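# Crack egg into white bowl, shells to green bowl

## Task

Break open the egg and get its contents (a single firm yolk, with no white) into the white bowl. Put both shell halves into the dark green waste bowl. At the end both bowls must stand upright and everything in them must be at rest, staying in place without the robot holding it. The shell splits around its middle when it is struck there or pressed firmly there, for example by a fingertip or against the table. Before the halves are separated, pressing that firmly closer to either end, or pressing much harder anywhere, crushes the egg and the task fails. After it has cracked, the halves may be pulled apart. Nothing may be pushed or knocked off the table. When finished, open the hands and move them away.

## Robot and tools

ROBOT. Two arms, left_arm and right_arm, face each other across a table. left_arm's base is on the +y side. The names are just labels and do not match image sides. Each arm carries the same five-finger right hand, so the hands are not mirror images: every hand axis and number means the same on both.

WORLD FRAME. Origin on the table top, halfway between the arm bases. z = 0 is the table surface and +z is up. Positions are in metres and orientations are quaternions (w,x,y,z). Reported positions can be a little off, especially at long reach.

HAND POINT. This is the spot where the index pad meets the thumb tip in a pinch, 0.05 m in front of the palm. Its axes are: +z along the straightened fingers, +y out of the palm, and +x across the palm toward the little finger. Straight fingers extend 0.06 to 0.07 m past it along +z. Across the palm the hand extends 0.08 m on the little-finger side. On the thumb side it extends 0.02 m with the thumb in front of the palm, and up to 0.09 m otherwise. A wrist bracket on the little-finger side sits 0.03 m beyond the point along +y and 0.11 m across, and it can collide with things.

ROW FORMAT. Every command row is one flat list of 28 numbers, each in [-1, 1], with both arms included even if only one moves. The first 14 are for left_arm and left_gripper, the last 14 for right_arm and right_gripper. Each block of 14 is: dx, dy, dz, rx, ry, rz, little, ring, middle, index, thumb_bend, thumb_turn, force_limit, speed.
- dx..rz are an offset, not a pose. They are measured from the hand point's measured pose at the start of the action, in the hand point's own axes. For the first action of a call, that start is the last pose a result reported. Each row counts from that same start, not from the row before it. A value of 1.0 equals 0.6 m or 180 degrees. rx, ry, rz form a single rotation vector.
- Finger targets are absolute positions: +1 is straight/open and -1 is fully curled. thumb_bend: +1 straight, -1 fully bent. thumb_turn: +1 beside the palm, -1 in front of it, opposite the fingers. A pinch is roughly index -0.22, thumb_bend -0.75, thumb_turn -0.57.
- force_limit sets where a closing motor stops. It scales linearly from about 0 N at -1 to 10 N at +1 (15 N for the thumb motors). It does not affect opening.
- speed scales from near zero at -1 to full at +1; at full speed, a finger's whole travel takes 0.6 s.
- No value means 'keep as is'. To leave a hand alone, resend its last eight executed numbers. If none have been sent yet, resend its hand_measured values plus hand_force_limit and hand_speed.

TOOLS
- execute_actions(actions): a list of actions, each a list of up to 15 rows. Each row runs for one 1/30 s step, and an action always lasts 15 steps, holding its last row. An empty list only returns state and images. At each step the commanded pose is clipped to within 100 mm and 16 degrees of the measured pose, so large offsets need several actions. The arm motion trails commands by about 0.17 s.
- move(target, speed, stop_force, blocking): target is one 28-number row. Its offsets count from the pose in the latest result that showed one. Both hand points travel in straight lines that finish together, taking 0.5 to 10 s. speed is in m/s, 0.002 to 0.5 (default 0.25); turning is capped at twice that in rad/s. stop_force is one value in newtons, 9 to 40, for both arms. It ends an arm's path when the wrist sensor feels that much extra push against the motion, and the arm then backs off slightly. Use it only with very slow speeds and without rotating the hand. Leave it out when moving away from something the hand presses on. blocking=false returns after 0.5 s while the move continues; it cannot be combined with stop_force. After it, call wait or stop before sending other commands. The 'move:' line reports each arm's ending: done, off_target, moving, held, fault or contact. limits=paced means the pose was clipped; limits=held means a check blocked some steps.
- wait(seconds): 0 to 10 s; the arms hold their last command.
- stop(): brakes a running move; the arm needs some room to stop.
- zoom_image(camera, region): camera is cam_high (672x504), cam_low (672x504), cam_left_wrist or cam_right_wrist (504x504). region is [x0, y0, x1, y1] in pixels from the top-left, at most 504x504.
- show_instructions(): shows the reference images.
- finished_scene(scene): ends the current scene (pass its number). This cannot be undone.

RESULTS. Each arm reports its hand point position, quaternion and velocities, plus a 'Hand target' line for the pose being pursued. hand_measured, hand_stopped_by (moving, target, force, stalled, fault) and hand_load_n each list six motor values in command order. A positive load means something is pushing that finger open; loads near 0 mean the grip was lost. Wrist force and torque are given in the hand's own axes, with a few newtons of offset and noise, and saturate near 50 N. 'pose unreachable' means a clearance check altered that arm's command. MOTOR HOT appears at 70 °C, and the arm brakes at 85 °C.

GRIPPING. With the thumb turned fully in front, the hand can wrap objects 0.035 to 0.08 m across. Turn the thumb before approaching the object. A motor only starts when its target changes by at least 0.01. For a gentle hold on the egg, close at speed -0.9 or lower with a low force_limit.

AVOID. Arms are stiff: pushing even slightly past a firm contact can trigger a fault. A joint torque over its limit (138 N m for pan, lift and elbow; 25.7 N m for the wrists), or an external force of 150 N, stops that arm for 10 s and skips the rest of the call. Never let the arms or hands strike or press on each other. Do not squeeze the egg near its ends or strike it hard. Do not drop, slam or tip anything, and keep every object on the table.

Each tool is called after "Call:" by a JSON object that holds its "name" and its "arguments", one argument or row to a line.

## Session

Call:
{"name": "execute_actions", "arguments": {
  "actions": []
}}

Scene clock: 0.00 s.
left_arm: end_effector_position=(+0.3393, +0.4861, +0.4648) hand_measured=(+1.000, +1.000, +1.000, +1.000, +1.000, +1.000) hand_load_n=(+0.0, +0.0, +0.0, +0.0, +0.0, +0.0) hand_stopped_by=(target, target, target, target, target, target) hand_force_limit=0.00 hand_speed=-0.80 end_effector_quat_wxyz=(-0.005, +0.302, +0.953, +0.016) end_effector_velocity=(-0.000, -0.000, -0.000) end_effector_angular_velocity=(+0.001, +0.002, -0.000) | right_arm: end_effector_position=(+0.1289, -0.2904, +0.4742) hand_measured=(+1.000, +1.000, +1.000, +1.000, +1.000, +1.000) hand_load_n=(+0.0, +0.0, +0.0, +0.0, +0.0, +0.0) hand_stopped_by=(target, target, target, target, target, target) hand_force_limit=0.00 hand_speed=-0.80 end_effector_quat_wxyz=(-0.004, -0.395, +0.919, +0.009) end_effector_velocity=(-0.000, -0.000, +0.000) end_effector_angular_velocity=(-0.001, +0.000, +0.002)
Joint positions: left_arm=[ 0.543 -1.699  1.369  1.928  1.551 -1.894] | right_arm=[-1.21  -1.695  1.334  1.937  1.553 -1.862]
Joint velocities: left_arm=[-0.     0.    -0.     0.001  0.001 -0.   ] | right_arm=[ 0.    -0.     0.     0.001  0.001 -0.001]
Joint torques (N m, as the arm reports them, + toward a larger angle): no reading
Wrist force (N, on the end effector, along its own x y z axes, offset not removed): no reading
Wrist torque (N m, same axes, about the end effector's origin, offset not removed): no reading
Hand target (left_arm): +0.339, +0.486, +0.465; -0.005, +0.302, +0.953, +0.016
Hand target (right_arm): +0.129, -0.290, +0.474; -0.004, -0.395, +0.919, +0.009
camera_calibration (this result's frames):
cam_left_wrist: T_world_to_cam=[[0.655235, 0.752878, 0.061986, -0.623727], [0.611218, -0.576586, 0.542182, -0.180018], [0.443937, -0.31737, -0.837972, 0.529562], [0, 0, 0, 1]] pos_world=[0.283625, 0.533861, 0.580023]
cam_right_wrist: T_world_to_cam=[[-0.66637, 0.744595, -0.0391002, 0.325333], [0.592185, 0.560378, 0.579045, -0.193772], [0.453065, 0.362704, -0.814357, 0.560746], [0, 0, 0, 1]] pos_world=[0.0774862, -0.337041, 0.581571]

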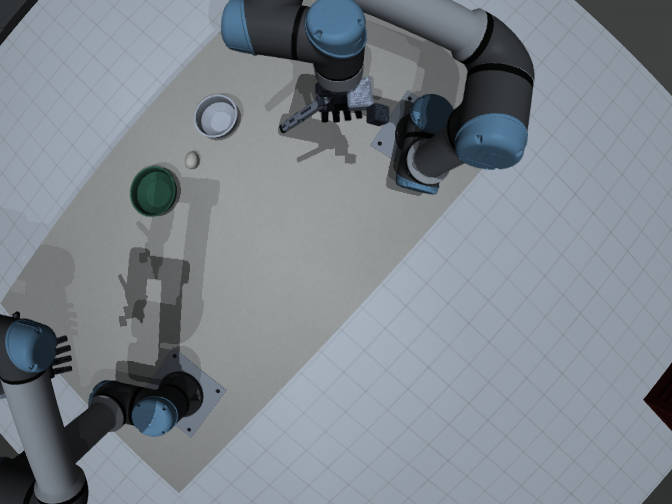

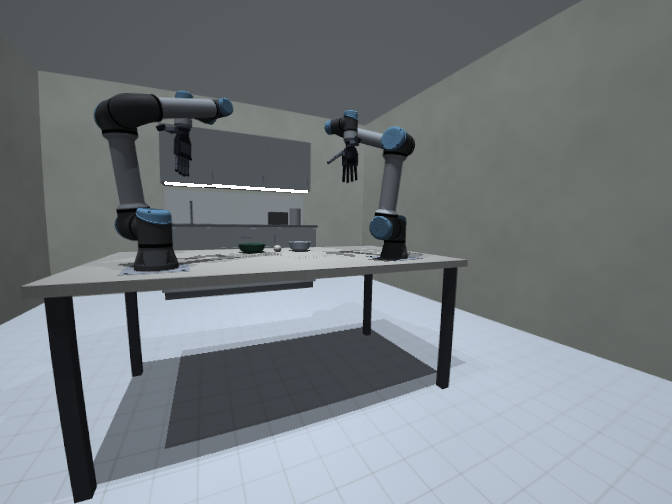

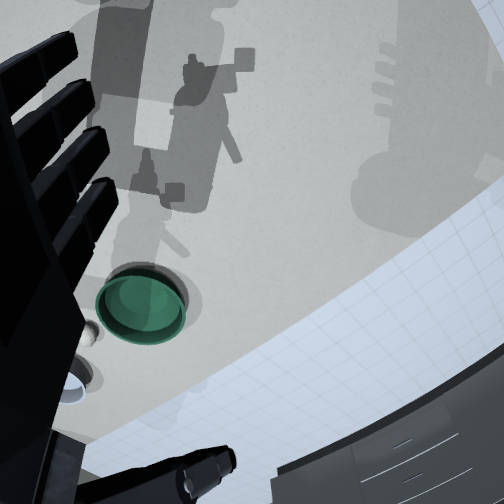

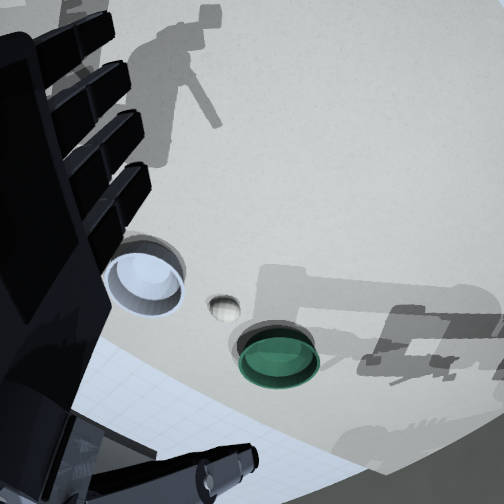

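Call:
{"name": "zoom_image", "arguments": {
  "camera": "cam_high",
  "region": [120,80,260,220]
}}

Region (120, 80, 260, 220) of cam_high's 672x504 image, scaled by 3.600, with more detail than that image has.

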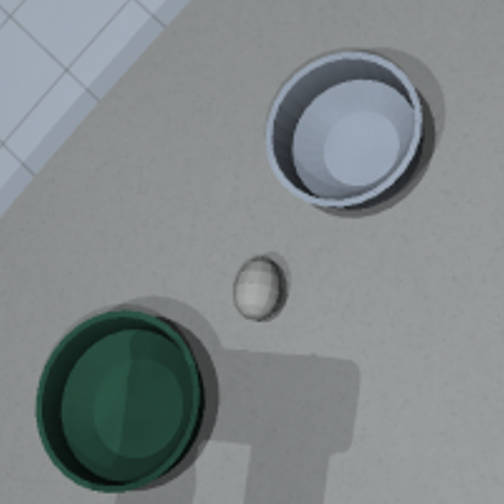

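Call:
{"name": "move", "arguments": {
  "target": [-0.27,-0.352,0.358,0.255,-0.163,-0.336,-1,-1,-1,0.4,0.5,-0.79,-0.4,0,-0.692,-0.197,0.523,0.226,-0.22,-0.455,-1,-1,-1,0.4,0.4,-0.79,-0.4,0],
  "speed": 0.35
}}

Scene clock: 3.80 s.
left_arm: end_effector_position=(+0.3497, +0.2280, +0.2410) hand_measured=(-1.000, -1.000, -1.000, +0.400, +0.500, -0.790) hand_load_n=(+0.0, +0.0, +0.0, +0.0, +0.0, +0.0) hand_stopped_by=(target, target, target, target, target, target) hand_force_limit=-0.40 hand_speed=0.00 end_effector_quat_wxyz=(-0.116, +0.231, -0.876, +0.406) end_effector_velocity=(+0.000, -0.001, -0.001) end_effector_angular_velocity=(-0.003, -0.002, +0.008) | right_arm: end_effector_position=(+0.4964, -0.0673, +0.1581) hand_measured=(-1.000, -1.000, -1.000, +0.400, +0.400, -0.790) hand_load_n=(+0.0, +0.0, +0.0, +0.0, +0.0, +0.0) hand_stopped_by=(target, target, target, target, target, target) hand_force_limit=-0.40 hand_speed=0.00 end_effector_quat_wxyz=(+0.405, -0.830, +0.349, -0.159) end_effector_velocity=(+0.002, +0.001, -0.001) end_effector_angular_velocity=(+0.001, -0.005, +0.005)
Joint positions: left_arm=[ 0.206 -1.746  1.895  0.564  1.39  -3.275] | right_arm=[-1.196 -1.088  1.35   0.426  1.365 -3.285]
Joint velocities: left_arm=[-0.005 -0.     0.004 -0.006 -0.01  -0.008] | right_arm=[-0.002  0.004 -0.003 -0.004 -0.005 -0.006]
Joint torques (N m, as the arm reports them, + toward a larger angle): left_arm=[-9.07 -4.3  -7.96 -2.52 -2.57 -1.57] | right_arm=[ -5.52 -26.49 -28.65  -1.67  -3.08  -1.66]
Wrist force (N, on the end effector, along its own x y z axes, offset not removed): left_arm=[3.2 5.7 -4.7] | right_arm=[-1.3 1.1 1.2]
Wrist torque (N m, same axes, about the end effector's origin, offset not removed): left_arm=[1.14 -0.59 0.51] | right_arm=[0.16 0.08 -0.09]
Hand target (left_arm): +0.350, +0.228, +0.241; +0.116, -0.231, +0.876, -0.406
Hand target (right_arm): +0.497, -0.067, +0.158; -0.405, +0.830, -0.348, +0.159
Off the commanded pose (left_arm): 0.001 m, 0 deg.
Off the commanded pose (right_arm): 0.001 m, 0 deg.
move: done
camera_calibration (this result's frames):
cam_left_wrist: T_world_to_cam=[[-0.234128, 0.634816, -0.736338, 0.107985], [0.523757, 0.720443, 0.454577, -0.457866], [0.819062, -0.279233, -0.501165, 0.0344416], [0, 0, 0, 1]] pos_world=[0.236883, 0.270933, 0.30491]
cam_right_wrist: T_world_to_cam=[[-0.473595, -0.336794, -0.813805, 0.345738], [-0.876994, 0.265489, 0.400495, 0.384278], [0.0811719, 0.903375, -0.4211, 0.214724], [0, 0, 0, 1]] pos_world=[0.48332, -0.179555, 0.217882]

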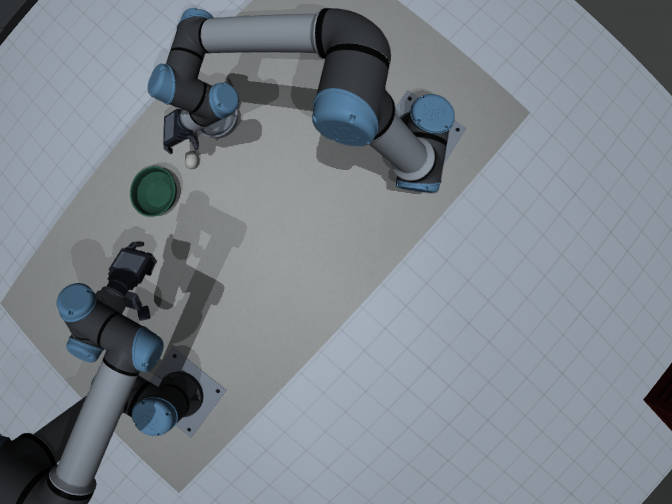

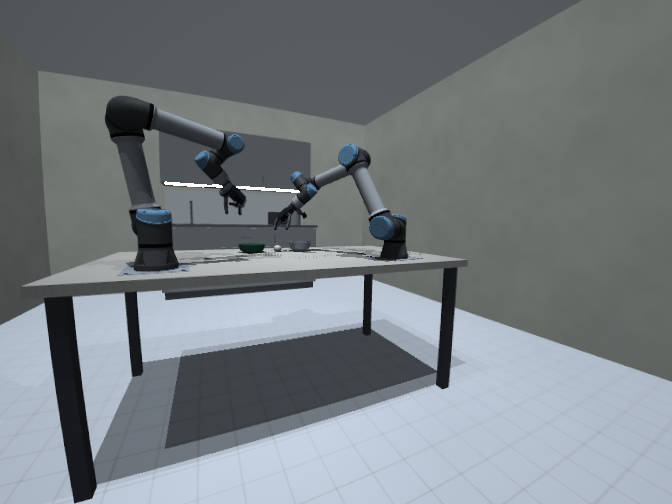

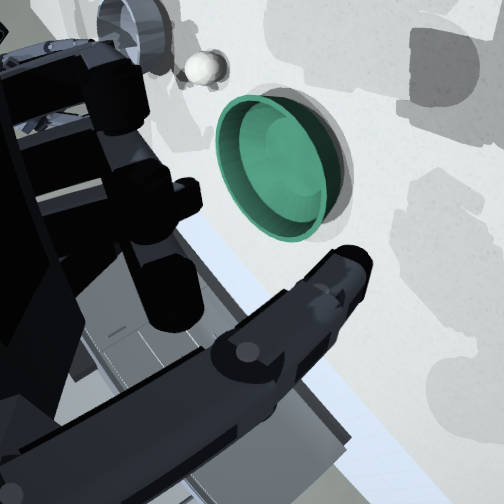

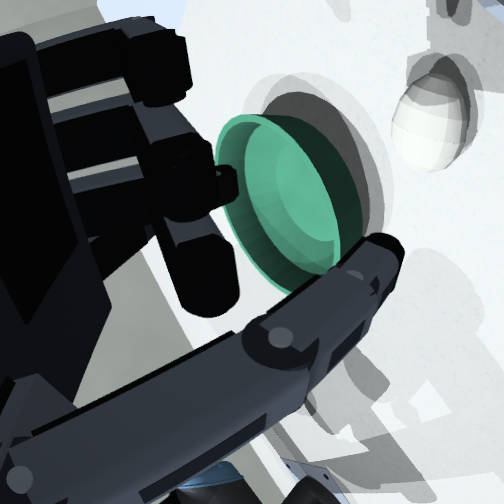

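Call:
{"name": "move", "arguments": {
  "target": [0,0,0,0,0,0,-1,-1,-1,0.4,0.5,-0.79,-0.4,0,-0.002,0.075,0.128,0,0.044,0.034,-1,-1,-1,0.4,0.4,-0.79,-0.4,0],
  "speed": 0.15
}}

Scene clock: 5.27 s.
left_arm: end_effector_position=(+0.3497, +0.2280, +0.2410) hand_measured=(-1.000, -1.000, -1.000, +0.400, +0.500, -0.790) hand_load_n=(+0.0, +0.0, +0.0, +0.0, +0.0, +0.0) hand_stopped_by=(target, target, target, target, target, target) hand_force_limit=-0.40 hand_speed=0.00 end_effector_quat_wxyz=(-0.116, +0.231, -0.876, +0.406) end_effector_velocity=(-0.000, +0.000, -0.000) end_effector_angular_velocity=(+0.001, +0.000, +0.000) | right_arm: end_effector_position=(+0.5171, -0.0428, +0.0754) hand_measured=(-1.000, -1.000, -1.000, +0.400, +0.400, -0.790) hand_load_n=(+0.0, +0.0, +0.0, +0.0, +0.0, +0.0) hand_stopped_by=(target, target, target, target, target, target) hand_force_limit=-0.40 hand_speed=0.00 end_effector_quat_wxyz=(+0.388, -0.798, +0.419, -0.194) end_effector_velocity=(+0.000, +0.001, -0.004) end_effector_angular_velocity=(-0.002, +0.001, -0.006)
Joint positions: left_arm=[ 0.206 -1.746  1.895  0.564  1.39  -3.275] | right_arm=[-1.127 -0.955  1.358  0.271  1.556 -3.133]
Joint velocities: left_arm=[-0.     0.     0.001 -0.    -0.001 -0.001] | right_arm=[ 0.002  0.007 -0.001 -0.003  0.007  0.005]
Joint torques (N m, as the arm reports them, + toward a larger angle): left_arm=[  7.43 -17.1  -34.44   3.31   2.31   1.69] | right_arm=[  7.64 -30.45 -27.87  -1.77   2.7    1.72]
Wrist force (N, on the end effector, along its own x y z axes, offset not removed): left_arm=[3.7 2.3 0.3] | right_arm=[-2.1 0.8 0.0]
Wrist torque (N m, same axes, about the end effector's origin, offset not removed): left_arm=[0.32 -0.43 0.21] | right_arm=[0.06 0.30 -0.16]
Hand target (left_arm): +0.350, +0.228, +0.241; +0.116, -0.231, +0.876, -0.406
Hand target (right_arm): +0.517, -0.043, +0.075; -0.388, +0.797, -0.420, +0.194
Off the commanded pose (left_arm): 0.000 m, 0 deg.
Off the commanded pose (right_arm): 0.000 m, 0 deg.
move: done
camera_calibration (this result's frames):
cam_left_wrist: T_world_to_cam=[[-0.234136, 0.634839, -0.736315, 0.107969], [0.52376, 0.720429, 0.454596, -0.45786], [0.819058, -0.279215, -0.501182, 0.0344343], [0, 0, 0, 1]] pos_world=[0.236884, 0.270927, 0.304898]
cam_right_wrist: T_world_to_cam=[[-0.525734, -0.252669, -0.812257, 0.326936], [-0.817307, 0.414755, 0.399985, 0.404637], [0.235824, 0.874149, -0.424559, 0.0750825], [0, 0, 0, 1]] pos_world=[0.484888, -0.150852, 0.135584]

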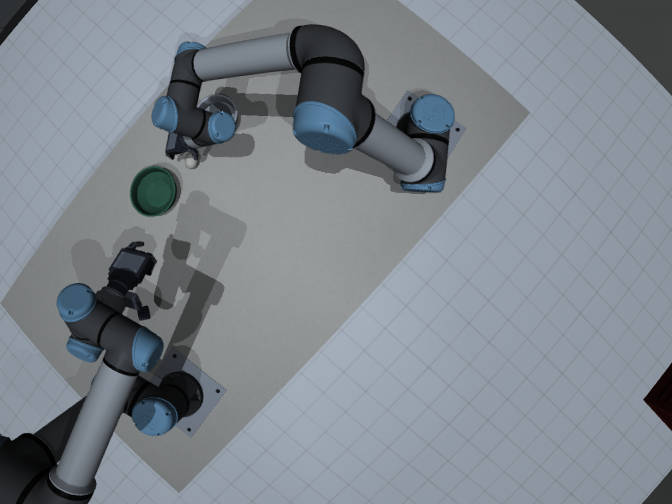

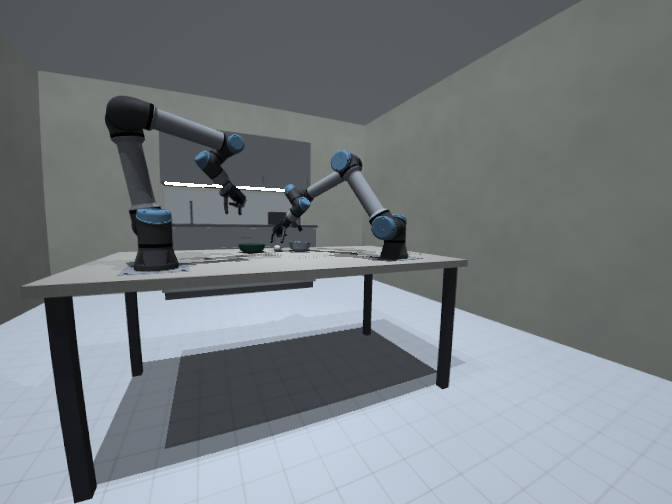

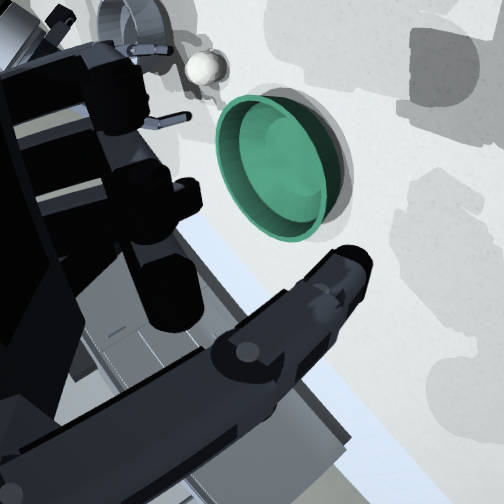

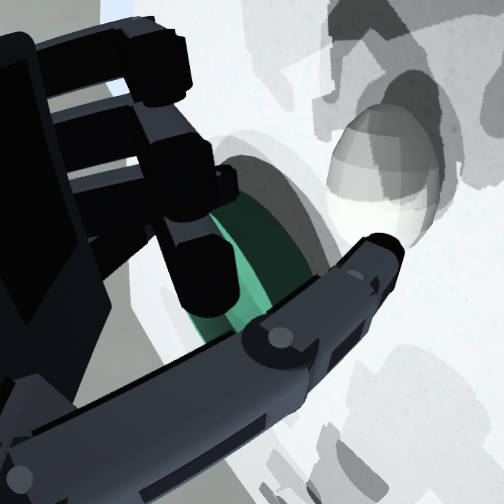

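Call:
{"name": "move", "arguments": {
  "target": [0,0,0,0,0,0,-1,-1,-1,0.4,0.5,-0.79,-0.4,0,0.002,0.055,0.0435,0,0,0,-1,-1,-1,0.4,0.4,-0.79,-0.4,0],
  "speed": 0.05
}}

Call:
{"name": "move", "arguments": {
  "target": [0,0,0,0,0,0,-1,-1,-1,0.4,0.5,-0.79,-0.4,0,0,0,0,0,0,0,-1,-1,-1,-0.2,0.3,-0.79,-0.4,-0.8]
}}

Scene clock: 6.67 s.
left_arm: end_effector_position=(+0.3497, +0.2280, +0.2410) hand_measured=(-1.000, -1.000, -1.000, +0.400, +0.500, -0.790) hand_load_n=(+0.0, +0.0, +0.0, +0.0, +0.0, +0.0) hand_stopped_by=(target, target, target, target, target, target) hand_force_limit=-0.40 hand_speed=0.00 end_effector_quat_wxyz=(-0.116, +0.231, -0.876, +0.406) end_effector_velocity=(-0.000, -0.000, +0.000) end_effector_angular_velocity=(-0.001, +0.001, -0.001) | right_arm: end_effector_position=(+0.5172, -0.0433, +0.0336) hand_measured=(-1.000, -1.000, -1.000, +0.400, +0.400, -0.790) hand_load_n=(+0.0, +0.0, +0.0, +0.0, +0.0, +0.0) hand_stopped_by=(target, target, target, target, target, target) hand_force_limit=-0.40 hand_speed=0.00 end_effector_quat_wxyz=(+0.388, -0.798, +0.419, -0.194) end_effector_velocity=(+0.000, +0.001, -0.003) end_effector_angular_velocity=(+0.001, -0.001, -0.000)
Joint positions: left_arm=[ 0.206 -1.746  1.895  0.564  1.39  -3.275] | right_arm=[-1.128 -0.913  1.403  0.184  1.555 -3.134]
Joint velocities: left_arm=[-0.001 -0.001  0.    -0.001  0.001 -0.001] | right_arm=[ 0.001  0.004  0.002 -0.007  0.001  0.001]
Joint torques (N m, as the arm reports them, + toward a larger angle): left_arm=[  6.63 -12.02 -33.31   3.15   2.     1.45] | right_arm=[ -5.85 -31.28  -8.17  -1.96  -2.98  -1.8 ]
Wrist force (N, on the end effector, along its own x y z axes, offset not removed): left_arm=[0.2 -3.7 2.9] | right_arm=[1.8 0.5 -0.6]
Wrist torque (N m, same axes, about the end effector's origin, offset not removed): left_arm=[-0.72 -0.29 -0.26] | right_arm=[0.16 -0.28 0.17]
Hand target (left_arm): +0.350, +0.228, +0.241; +0.116, -0.231, +0.876, -0.406
Hand target (right_arm): +0.517, -0.043, +0.033; -0.388, +0.798, -0.419, +0.194
Off the commanded pose (left_arm): 0.000 m, 0 deg.
Off the commanded pose (right_arm): 0.000 m, 0 deg.
move: done
camera_calibration (this result's frames):
cam_left_wrist: T_world_to_cam=[[-0.234133, 0.634829, -0.736324, 0.107976], [0.52376, 0.720435, 0.454587, -0.457863], [0.819059, -0.279223, -0.501175, 0.034438], [0, 0, 0, 1]] pos_world=[0.236884, 0.27093, 0.304904]
cam_right_wrist: T_world_to_cam=[[-0.525751, -0.252686, -0.812241, 0.292942], [-0.817298, 0.414766, 0.399991, 0.421666], [0.235818, 0.874139, -0.424583, 0.0578139], [0, 0, 0, 1]] pos_world=[0.485008, -0.151408, 0.0938236]

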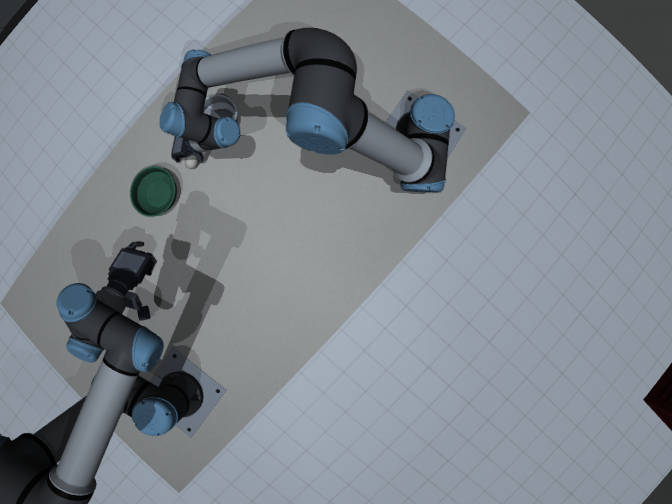

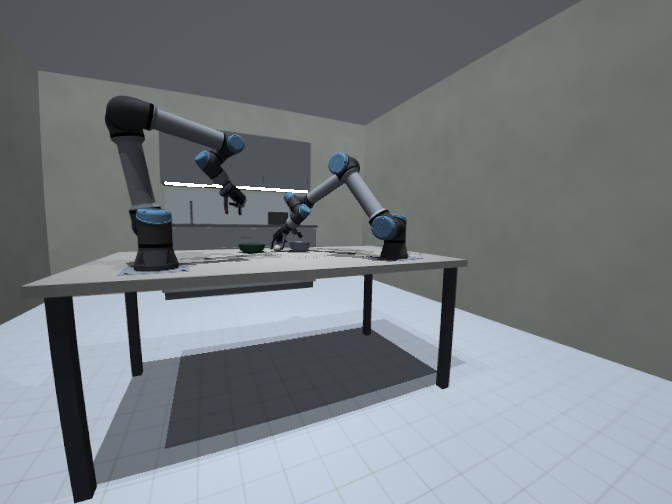

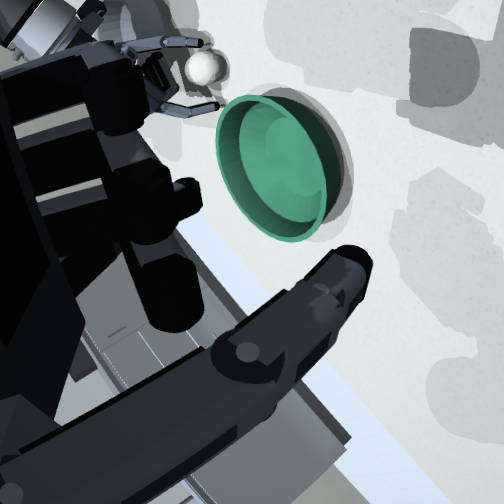

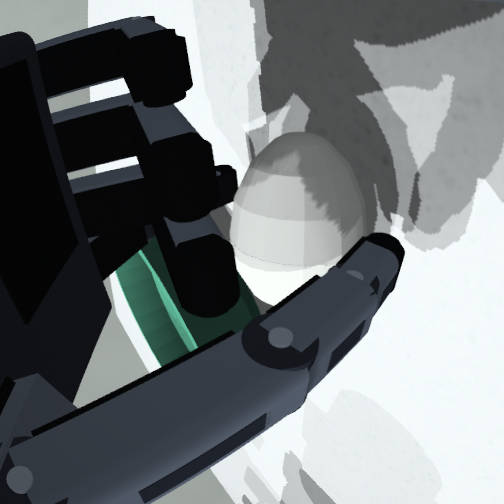

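Scene clock: 7.93 s.
left_arm: end_effector_position=(+0.3497, +0.2280, +0.2410) hand_measured=(-1.000, -1.000, -1.000, +0.400, +0.500, -0.790) hand_load_n=(+0.0, +0.0, +0.0, +0.0, +0.0, +0.0) hand_stopped_by=(target, target, target, target, target, target) hand_force_limit=-0.40 hand_speed=0.00 end_effector_quat_wxyz=(-0.116, +0.231, -0.876, +0.406) end_effector_velocity=(-0.000, -0.000, +0.000) end_effector_angular_velocity=(-0.001, +0.000, -0.001) | right_arm: end_effector_position=(+0.5172, -0.0433, +0.0336) hand_measured=(-1.000, -1.000, -1.000, +0.068, +0.302, -0.790) hand_load_n=(+0.0, +0.0, +0.0, +3.5, +3.0, -0.5) hand_stopped_by=(target, target, target, force, target, target) hand_force_limit=-0.40 hand_speed=-0.80 end_effector_quat_wxyz=(+0.388, -0.798, +0.419, -0.194) end_effector_velocity=(-0.000, +0.001, +0.001) end_effector_angular_velocity=(+0.001, -0.001, +0.001)
Joint positions: left_arm=[ 0.206 -1.746  1.895  0.564  1.39  -3.275] | right_arm=[-1.128 -0.913  1.403  0.184  1.555 -3.134]
Joint velocities: left_arm=[ 0.    -0.001 -0.    -0.     0.001  0.   ] | right_arm=[ 0.001 -0.001  0.    -0.    -0.     0.   ]
Joint torques (N m, as the arm reports them, + toward a larger angle): left_arm=[  6.58 -12.3  -33.24   3.05   1.98   1.38] | right_arm=[ -5.2  -52.49 -25.25   2.54  -2.57  -1.63]
Wrist force (N, on the end effector, along its own x y z axes, offset not removed): left_arm=[1.5 2.4 0.3] | right_arm=[-2.4 0.7 1.0]
Wrist torque (N m, same axes, about the end effector's origin, offset not removed): left_arm=[0.53 -0.57 0.02] | right_arm=[0.07 0.46 -0.10]
Hand target (left_arm): +0.350, +0.228, +0.241; +0.116, -0.231, +0.876, -0.406
Hand target (right_arm): +0.517, -0.043, +0.034; -0.388, +0.798, -0.419, +0.194
Off the commanded pose (left_arm): 0.000 m, 0 deg.
Off the commanded pose (right_arm): 0.000 m, 0 deg.
move: done
camera_calibration (this result's frames):
cam_left_wrist: T_world_to_cam=[[-0.234133, 0.634829, -0.736324, 0.107976], [0.52376, 0.720435, 0.454588, -0.457863], [0.819059, -0.279223, -0.501175, 0.0344379], [0, 0, 0, 1]] pos_world=[0.236884, 0.27093, 0.304903]
cam_right_wrist: T_world_to_cam=[[-0.525755, -0.252688, -0.812238, 0.292943], [-0.817296, 0.414767, 0.399995, 0.421667], [0.235816, 0.874138, -0.424586, 0.0578158], [0, 0, 0, 1]] pos_world=[0.485009, -0.151409, 0.0938229]

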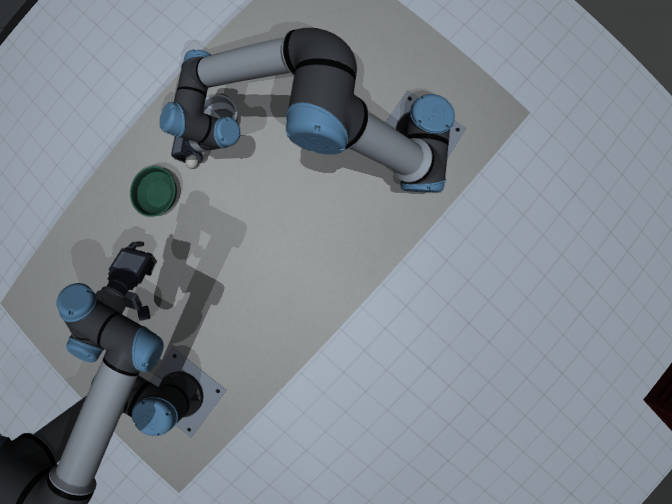

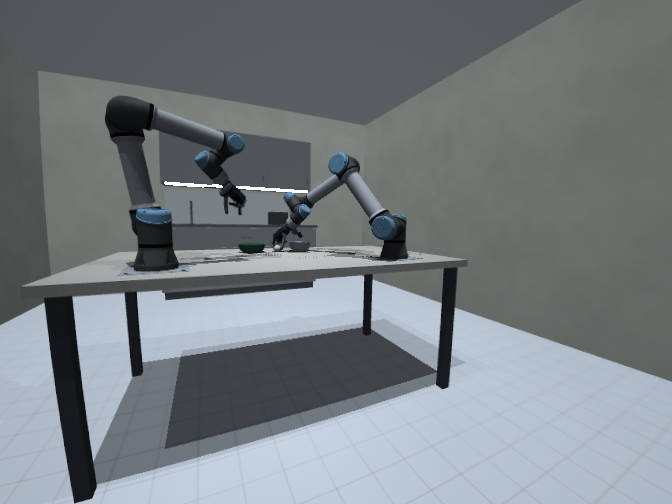

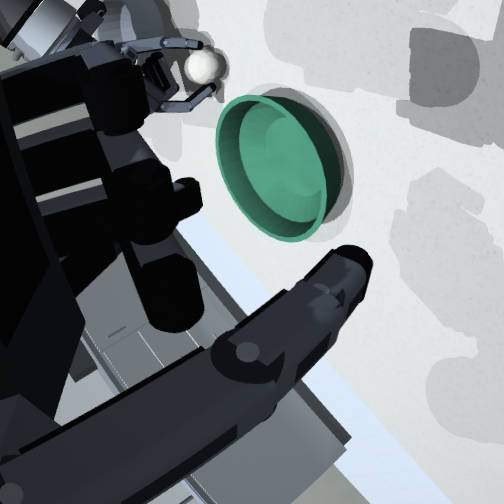

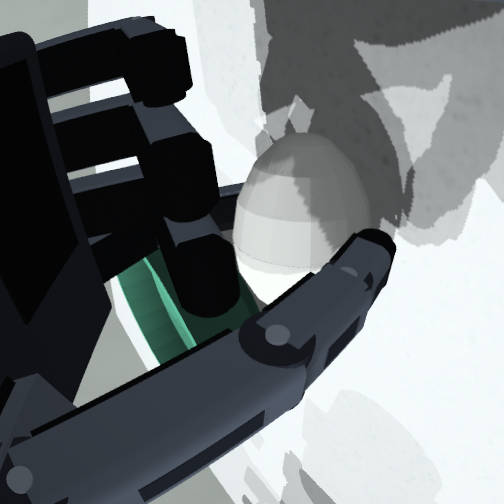

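Call:
{"name": "move", "arguments": {
  "target": [0,0,0,0,0,0,-1,-1,-1,0.4,0.5,-0.79,-0.4,0,0,0,0,0,0,0,-1,-1,-1,0.3,0.4,-0.79,-0.4,-0.6]
}}

Call:
{"name": "move", "arguments": {
  "target": [0,0,0,0,0,0,-1,-1,-1,0.4,0.5,-0.79,-0.4,0,-0.002,-0.046,-0.036,0,0,0,-1,-1,-1,0.3,0.4,-0.79,-0.4,-0.6],
  "speed": 0.08
}}

Call:
{"name": "move", "arguments": {
  "target": [0,0,0,0,0,0,-1,-1,-1,0.4,0.5,-0.79,-0.4,0,0,0.025,-0.012,0,0,0,-1,-1,-1,-0.08,0.1,-0.79,0.4,0],
  "speed": 0.03
}}

Call:
{"name": "zoom_image", "arguments": {
  "camera": "cam_left_wrist",
  "region": [110,10,260,140]
}}

Scene clock: 8.83 s.
left_arm: end_effector_position=(+0.3497, +0.2280, +0.2410) hand_measured=(-1.000, -1.000, -1.000, +0.400, +0.500, -0.790) hand_load_n=(+0.0, +0.0, +0.0, +0.0, +0.0, +0.0) hand_stopped_by=(target, target, target, target, target, target) hand_force_limit=-0.40 hand_speed=0.00 end_effector_quat_wxyz=(-0.116, +0.231, -0.876, +0.406) end_effector_velocity=(-0.000, +0.000, -0.000) end_effector_angular_velocity=(+0.001, -0.000, -0.001) | right_arm: end_effector_position=(+0.5172, -0.0433, +0.0336) hand_measured=(-1.000, -1.000, -1.000, +0.300, +0.400, -0.790) hand_load_n=(+0.0, +0.0, +0.0, +0.0, +0.0, +0.0) hand_stopped_by=(target, target, target, target, target, target) hand_force_limit=-0.40 hand_speed=-0.60 end_effector_quat_wxyz=(+0.388, -0.798, +0.419, -0.194) end_effector_velocity=(+0.001, -0.000, +0.000) end_effector_angular_velocity=(+0.001, -0.000, -0.001)
Joint positions: left_arm=[ 0.206 -1.746  1.895  0.564  1.39  -3.275] | right_arm=[-1.128 -0.913  1.403  0.184  1.555 -3.134]
Joint velocities: left_arm=[-0.001 -0.001  0.002  0.001 -0.     0.   ] | right_arm=[-0.001 -0.     0.    -0.001 -0.     0.001]
Joint torques (N m, as the arm reports them, + toward a larger angle): left_arm=[  6.77 -12.05 -33.61   3.14   2.03   1.44] | right_arm=[ -5.22 -50.93 -25.25   2.58  -2.59  -1.64]
Wrist force (N, on the end effector, along its own x y z axes, offset not removed): left_arm=[-1.0 -2.3 -1.5] | right_arm=[-4.3 1.1 1.7]
Wrist torque (N m, same axes, about the end effector's origin, offset not removed): left_arm=[-0.29 0.26 0.10] | right_arm=[0.03 0.57 -0.27]
Hand target (left_arm): +0.350, +0.228, +0.241; +0.116, -0.231, +0.876, -0.406
Hand target (right_arm): +0.517, -0.043, +0.034; -0.388, +0.798, -0.419, +0.194
Off the commanded pose (left_arm): 0.000 m, 0 deg.
Off the commanded pose (right_arm): 0.000 m, 0 deg.
move: done
camera_calibration (this result's frames):
cam_left_wrist: T_world_to_cam=[[-0.234133, 0.634829, -0.736324, 0.107976], [0.52376, 0.720435, 0.454587, -0.457863], [0.819059, -0.279223, -0.501175, 0.0344382], [0, 0, 0, 1]] pos_world=[0.236884, 0.27093, 0.304903]
cam_right_wrist: T_world_to_cam=[[-0.525751, -0.252685, -0.812242, 0.292945], [-0.817298, 0.414765, 0.399992, 0.421666], [0.235818, 0.87414, -0.424582, 0.0578159], [0, 0, 0, 1]] pos_world=[0.485009, -0.151409, 0.0938267]

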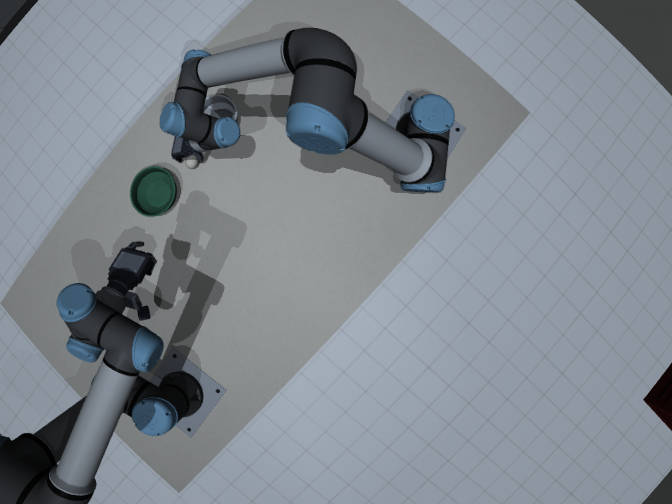

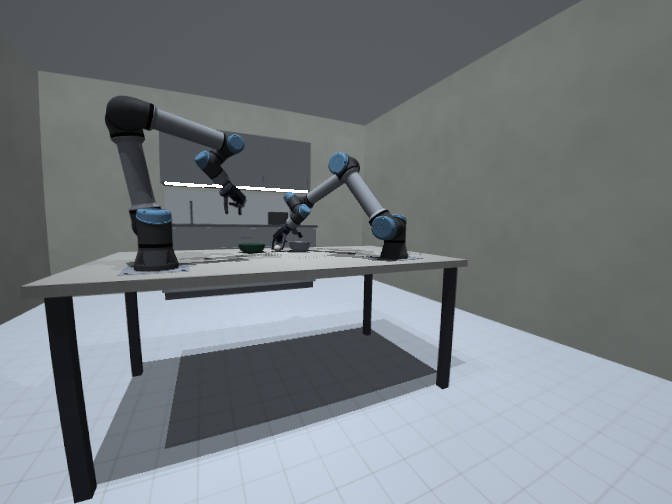

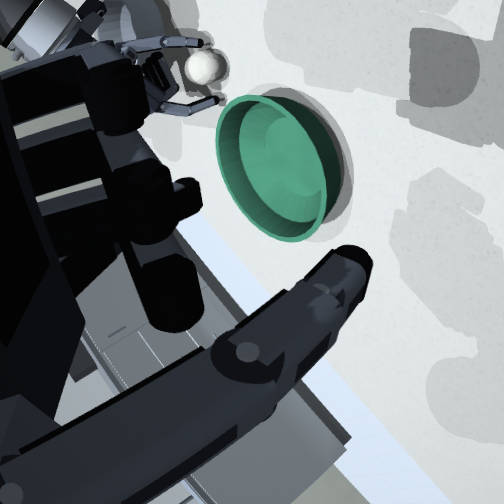

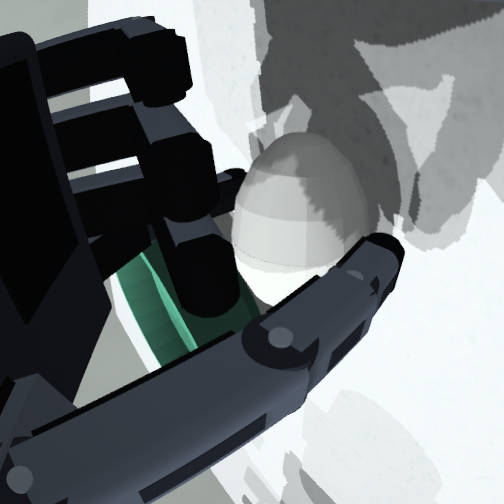

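Scene clock: 9.77 s.
left_arm: end_effector_position=(+0.3497, +0.2280, +0.2410) hand_measured=(-1.000, -1.000, -1.000, +0.400, +0.500, -0.790) hand_load_n=(+0.0, +0.0, +0.0, +0.0, +0.0, +0.0) hand_stopped_by=(target, target, target, target, target, target) hand_force_limit=-0.40 hand_speed=0.00 end_effector_quat_wxyz=(-0.116, +0.231, -0.876, +0.406) end_effector_velocity=(+0.000, +0.000, -0.000) end_effector_angular_velocity=(+0.001, -0.000, +0.001) | right_arm: end_effector_position=(+0.5171, -0.0426, +0.0684) hand_measured=(-1.000, -1.000, -1.000, +0.300, +0.400, -0.790) hand_load_n=(+0.0, +0.0, +0.0, +0.0, +0.0, +0.0) hand_stopped_by=(target, target, target, target, target, target) hand_force_limit=-0.40 hand_speed=-0.60 end_effector_quat_wxyz=(+0.388, -0.798, +0.419, -0.194) end_effector_velocity=(+0.000, +0.000, +0.002) end_effector_angular_velocity=(+0.001, -0.000, -0.000)
Joint positions: left_arm=[ 0.206 -1.746  1.895  0.564  1.39  -3.275] | right_arm=[-1.127 -0.948  1.365  0.257  1.556 -3.133]
Joint velocities: left_arm=[ 0.001  0.001  0.    -0.    -0.001  0.   ] | right_arm=[-0.    -0.001 -0.003  0.004 -0.     0.001]
Joint torques (N m, as the arm reports them, + toward a larger angle): left_arm=[  6.64 -12.35 -33.77   3.19   1.97   1.4 ] | right_arm=[  7.26 -51.23 -27.28   2.72   2.83   1.5 ]
Wrist force (N, on the end effector, along its own x y z axes, offset not removed): left_arm=[5.0 -4.4 1.5] | right_arm=[-0.6 0.6 1.4]
Wrist torque (N m, same axes, about the end effector's origin, offset not removed): left_arm=[-0.69 -0.95 0.14] | right_arm=[-0.02 0.14 0.02]
Hand target (left_arm): +0.350, +0.228, +0.241; +0.116, -0.231, +0.876, -0.406
Hand target (right_arm): +0.517, -0.043, +0.069; -0.388, +0.798, -0.419, +0.194
Off the commanded pose (left_arm): 0.000 m, 0 deg.
Off the commanded pose (right_arm): 0.000 m, 0 deg.
move: done
camera_calibration (this result's frames):
cam_left_wrist: T_world_to_cam=[[-0.234133, 0.634829, -0.736324, 0.107976], [0.52376, 0.720435, 0.454587, -0.457863], [0.819059, -0.279223, -0.501175, 0.0344381], [0, 0, 0, 1]] pos_world=[0.236884, 0.27093, 0.304903]
cam_right_wrist: T_world_to_cam=[[-0.525734, -0.252661, -0.81226, 0.321349], [-0.817304, 0.414761, 0.399984, 0.407393], [0.235833, 0.874149, -0.424555, 0.0719657], [0, 0, 0, 1]] pos_world=[0.484936, -0.150687, 0.128621]

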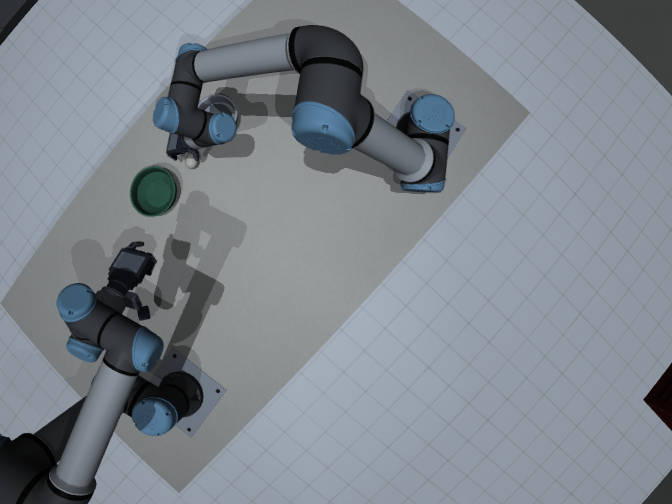

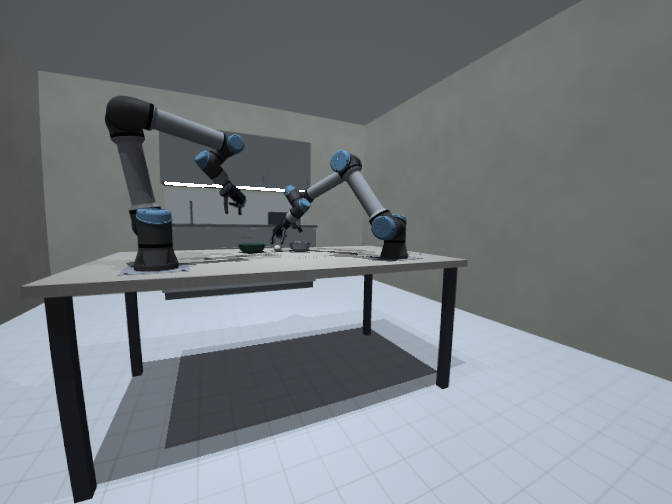

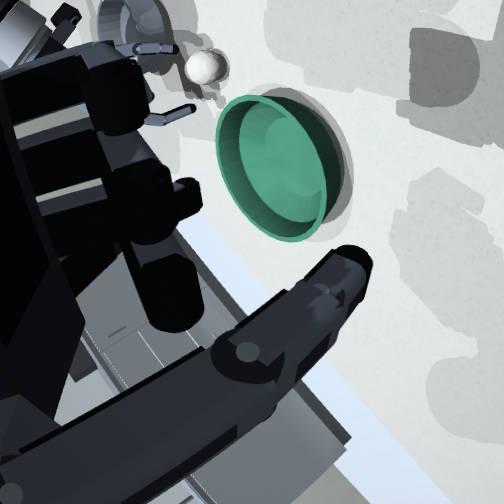

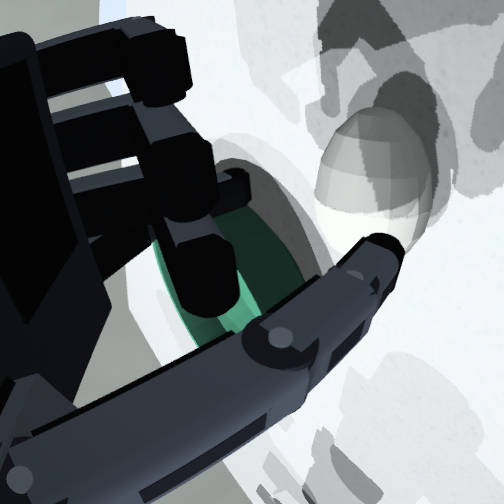

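Scene clock: 10.67 s.
left_arm: end_effector_position=(+0.3497, +0.2280, +0.2410) hand_measured=(-1.000, -1.000, -1.000, +0.400, +0.500, -0.790) hand_load_n=(+0.0, +0.0, +0.0, +0.0, +0.0, +0.0) hand_stopped_by=(target, target, target, target, target, target) hand_force_limit=-0.40 hand_speed=0.00 end_effector_quat_wxyz=(-0.116, +0.231, -0.876, +0.406) end_effector_velocity=(-0.001, -0.000, -0.000) end_effector_angular_velocity=(-0.000, +0.001, -0.001) | right_arm: end_effector_position=(+0.5050, -0.0509, +0.0613) hand_measured=(-1.000, -1.000, -1.000, -0.080, +0.100, -0.790) hand_load_n=(+0.0, +0.0, +0.0, +0.0, +0.0, +0.0) hand_stopped_by=(target, target, target, target, target, target) hand_force_limit=0.40 hand_speed=0.00 end_effector_quat_wxyz=(+0.388, -0.798, +0.419, -0.194) end_effector_velocity=(-0.001, -0.002, -0.001) end_effector_angular_velocity=(-0.000, -0.000, -0.002)
Joint positions: left_arm=[ 0.206 -1.746  1.895  0.564  1.39  -3.275] | right_arm=[-1.126 -0.973  1.427  0.22   1.557 -3.133]
Joint velocities: left_arm=[-0.001 -0.     0.001 -0.     0.001 -0.001] | right_arm=[-0.002 -0.004  0.008 -0.005  0.    -0.   ]
Joint torques (N m, as the arm reports them, + toward a larger angle): left_arm=[  6.53 -12.52 -33.4    3.15   2.01   1.49] | right_arm=[  5.26 -49.53  -8.18  -1.77   2.22   1.49]
Wrist force (N, on the end effector, along its own x y z axes, offset not removed): left_arm=[6.9 -0.3 -1.8] | right_arm=[-3.6 2.5 2.1]
Wrist torque (N m, same axes, about the end effector's origin, offset not removed): left_arm=[0.25 -1.29 0.09] | right_arm=[0.41 0.51 -0.14]
Hand target (left_arm): +0.350, +0.228, +0.241; +0.116, -0.231, +0.876, -0.406
Hand target (right_arm): +0.505, -0.051, +0.061; -0.388, +0.798, -0.419, +0.194
Off the commanded pose (left_arm): 0.000 m, 0 deg.
Off the commanded pose (right_arm): 0.000 m, 0 deg.
move: done
camera_calibration (this result's frames):
cam_left_wrist: T_world_to_cam=[[-0.234133, 0.634829, -0.736324, 0.107976], [0.52376, 0.720435, 0.454587, -0.457863], [0.819059, -0.279223, -0.501175, 0.0344381], [0, 0, 0, 1]] pos_world=[0.236884, 0.27093, 0.304903]
cam_right_wrist: T_world_to_cam=[[-0.525763, -0.252705, -0.812228, 0.307108], [-0.817288, 0.41479, 0.399987, 0.403746], [0.235825, 0.874122, -0.424614, 0.0790974], [0, 0, 0, 1]] pos_world=[0.472789, -0.159003, 0.121534]

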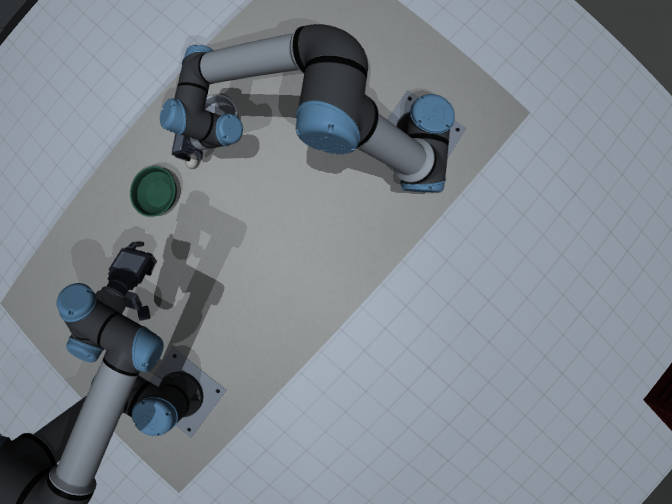

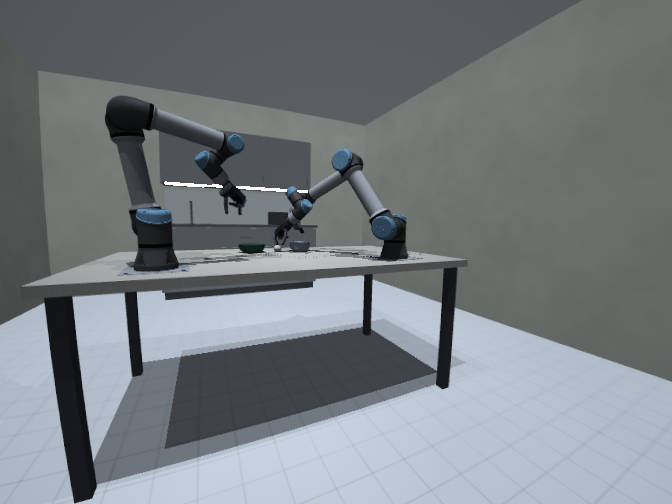

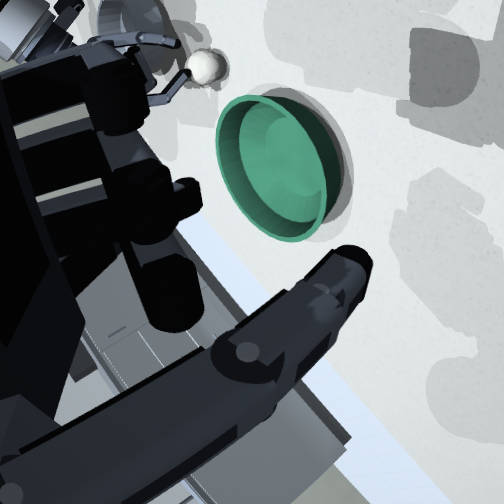

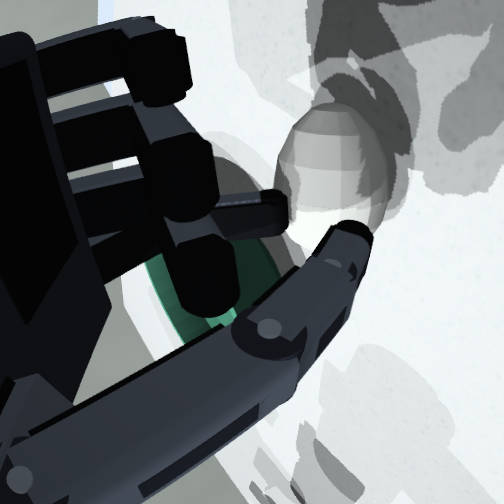

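Region (110, 10, 260, 140) of cam_left_wrist's 504x504 image, scaled by 3.360, with more detail than that image has; it fills the top 437 rows of this view, and the rest is white.

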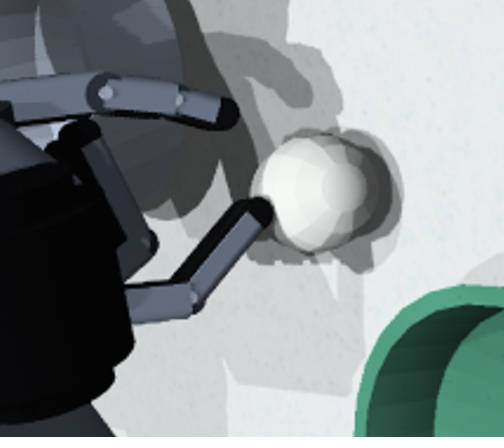

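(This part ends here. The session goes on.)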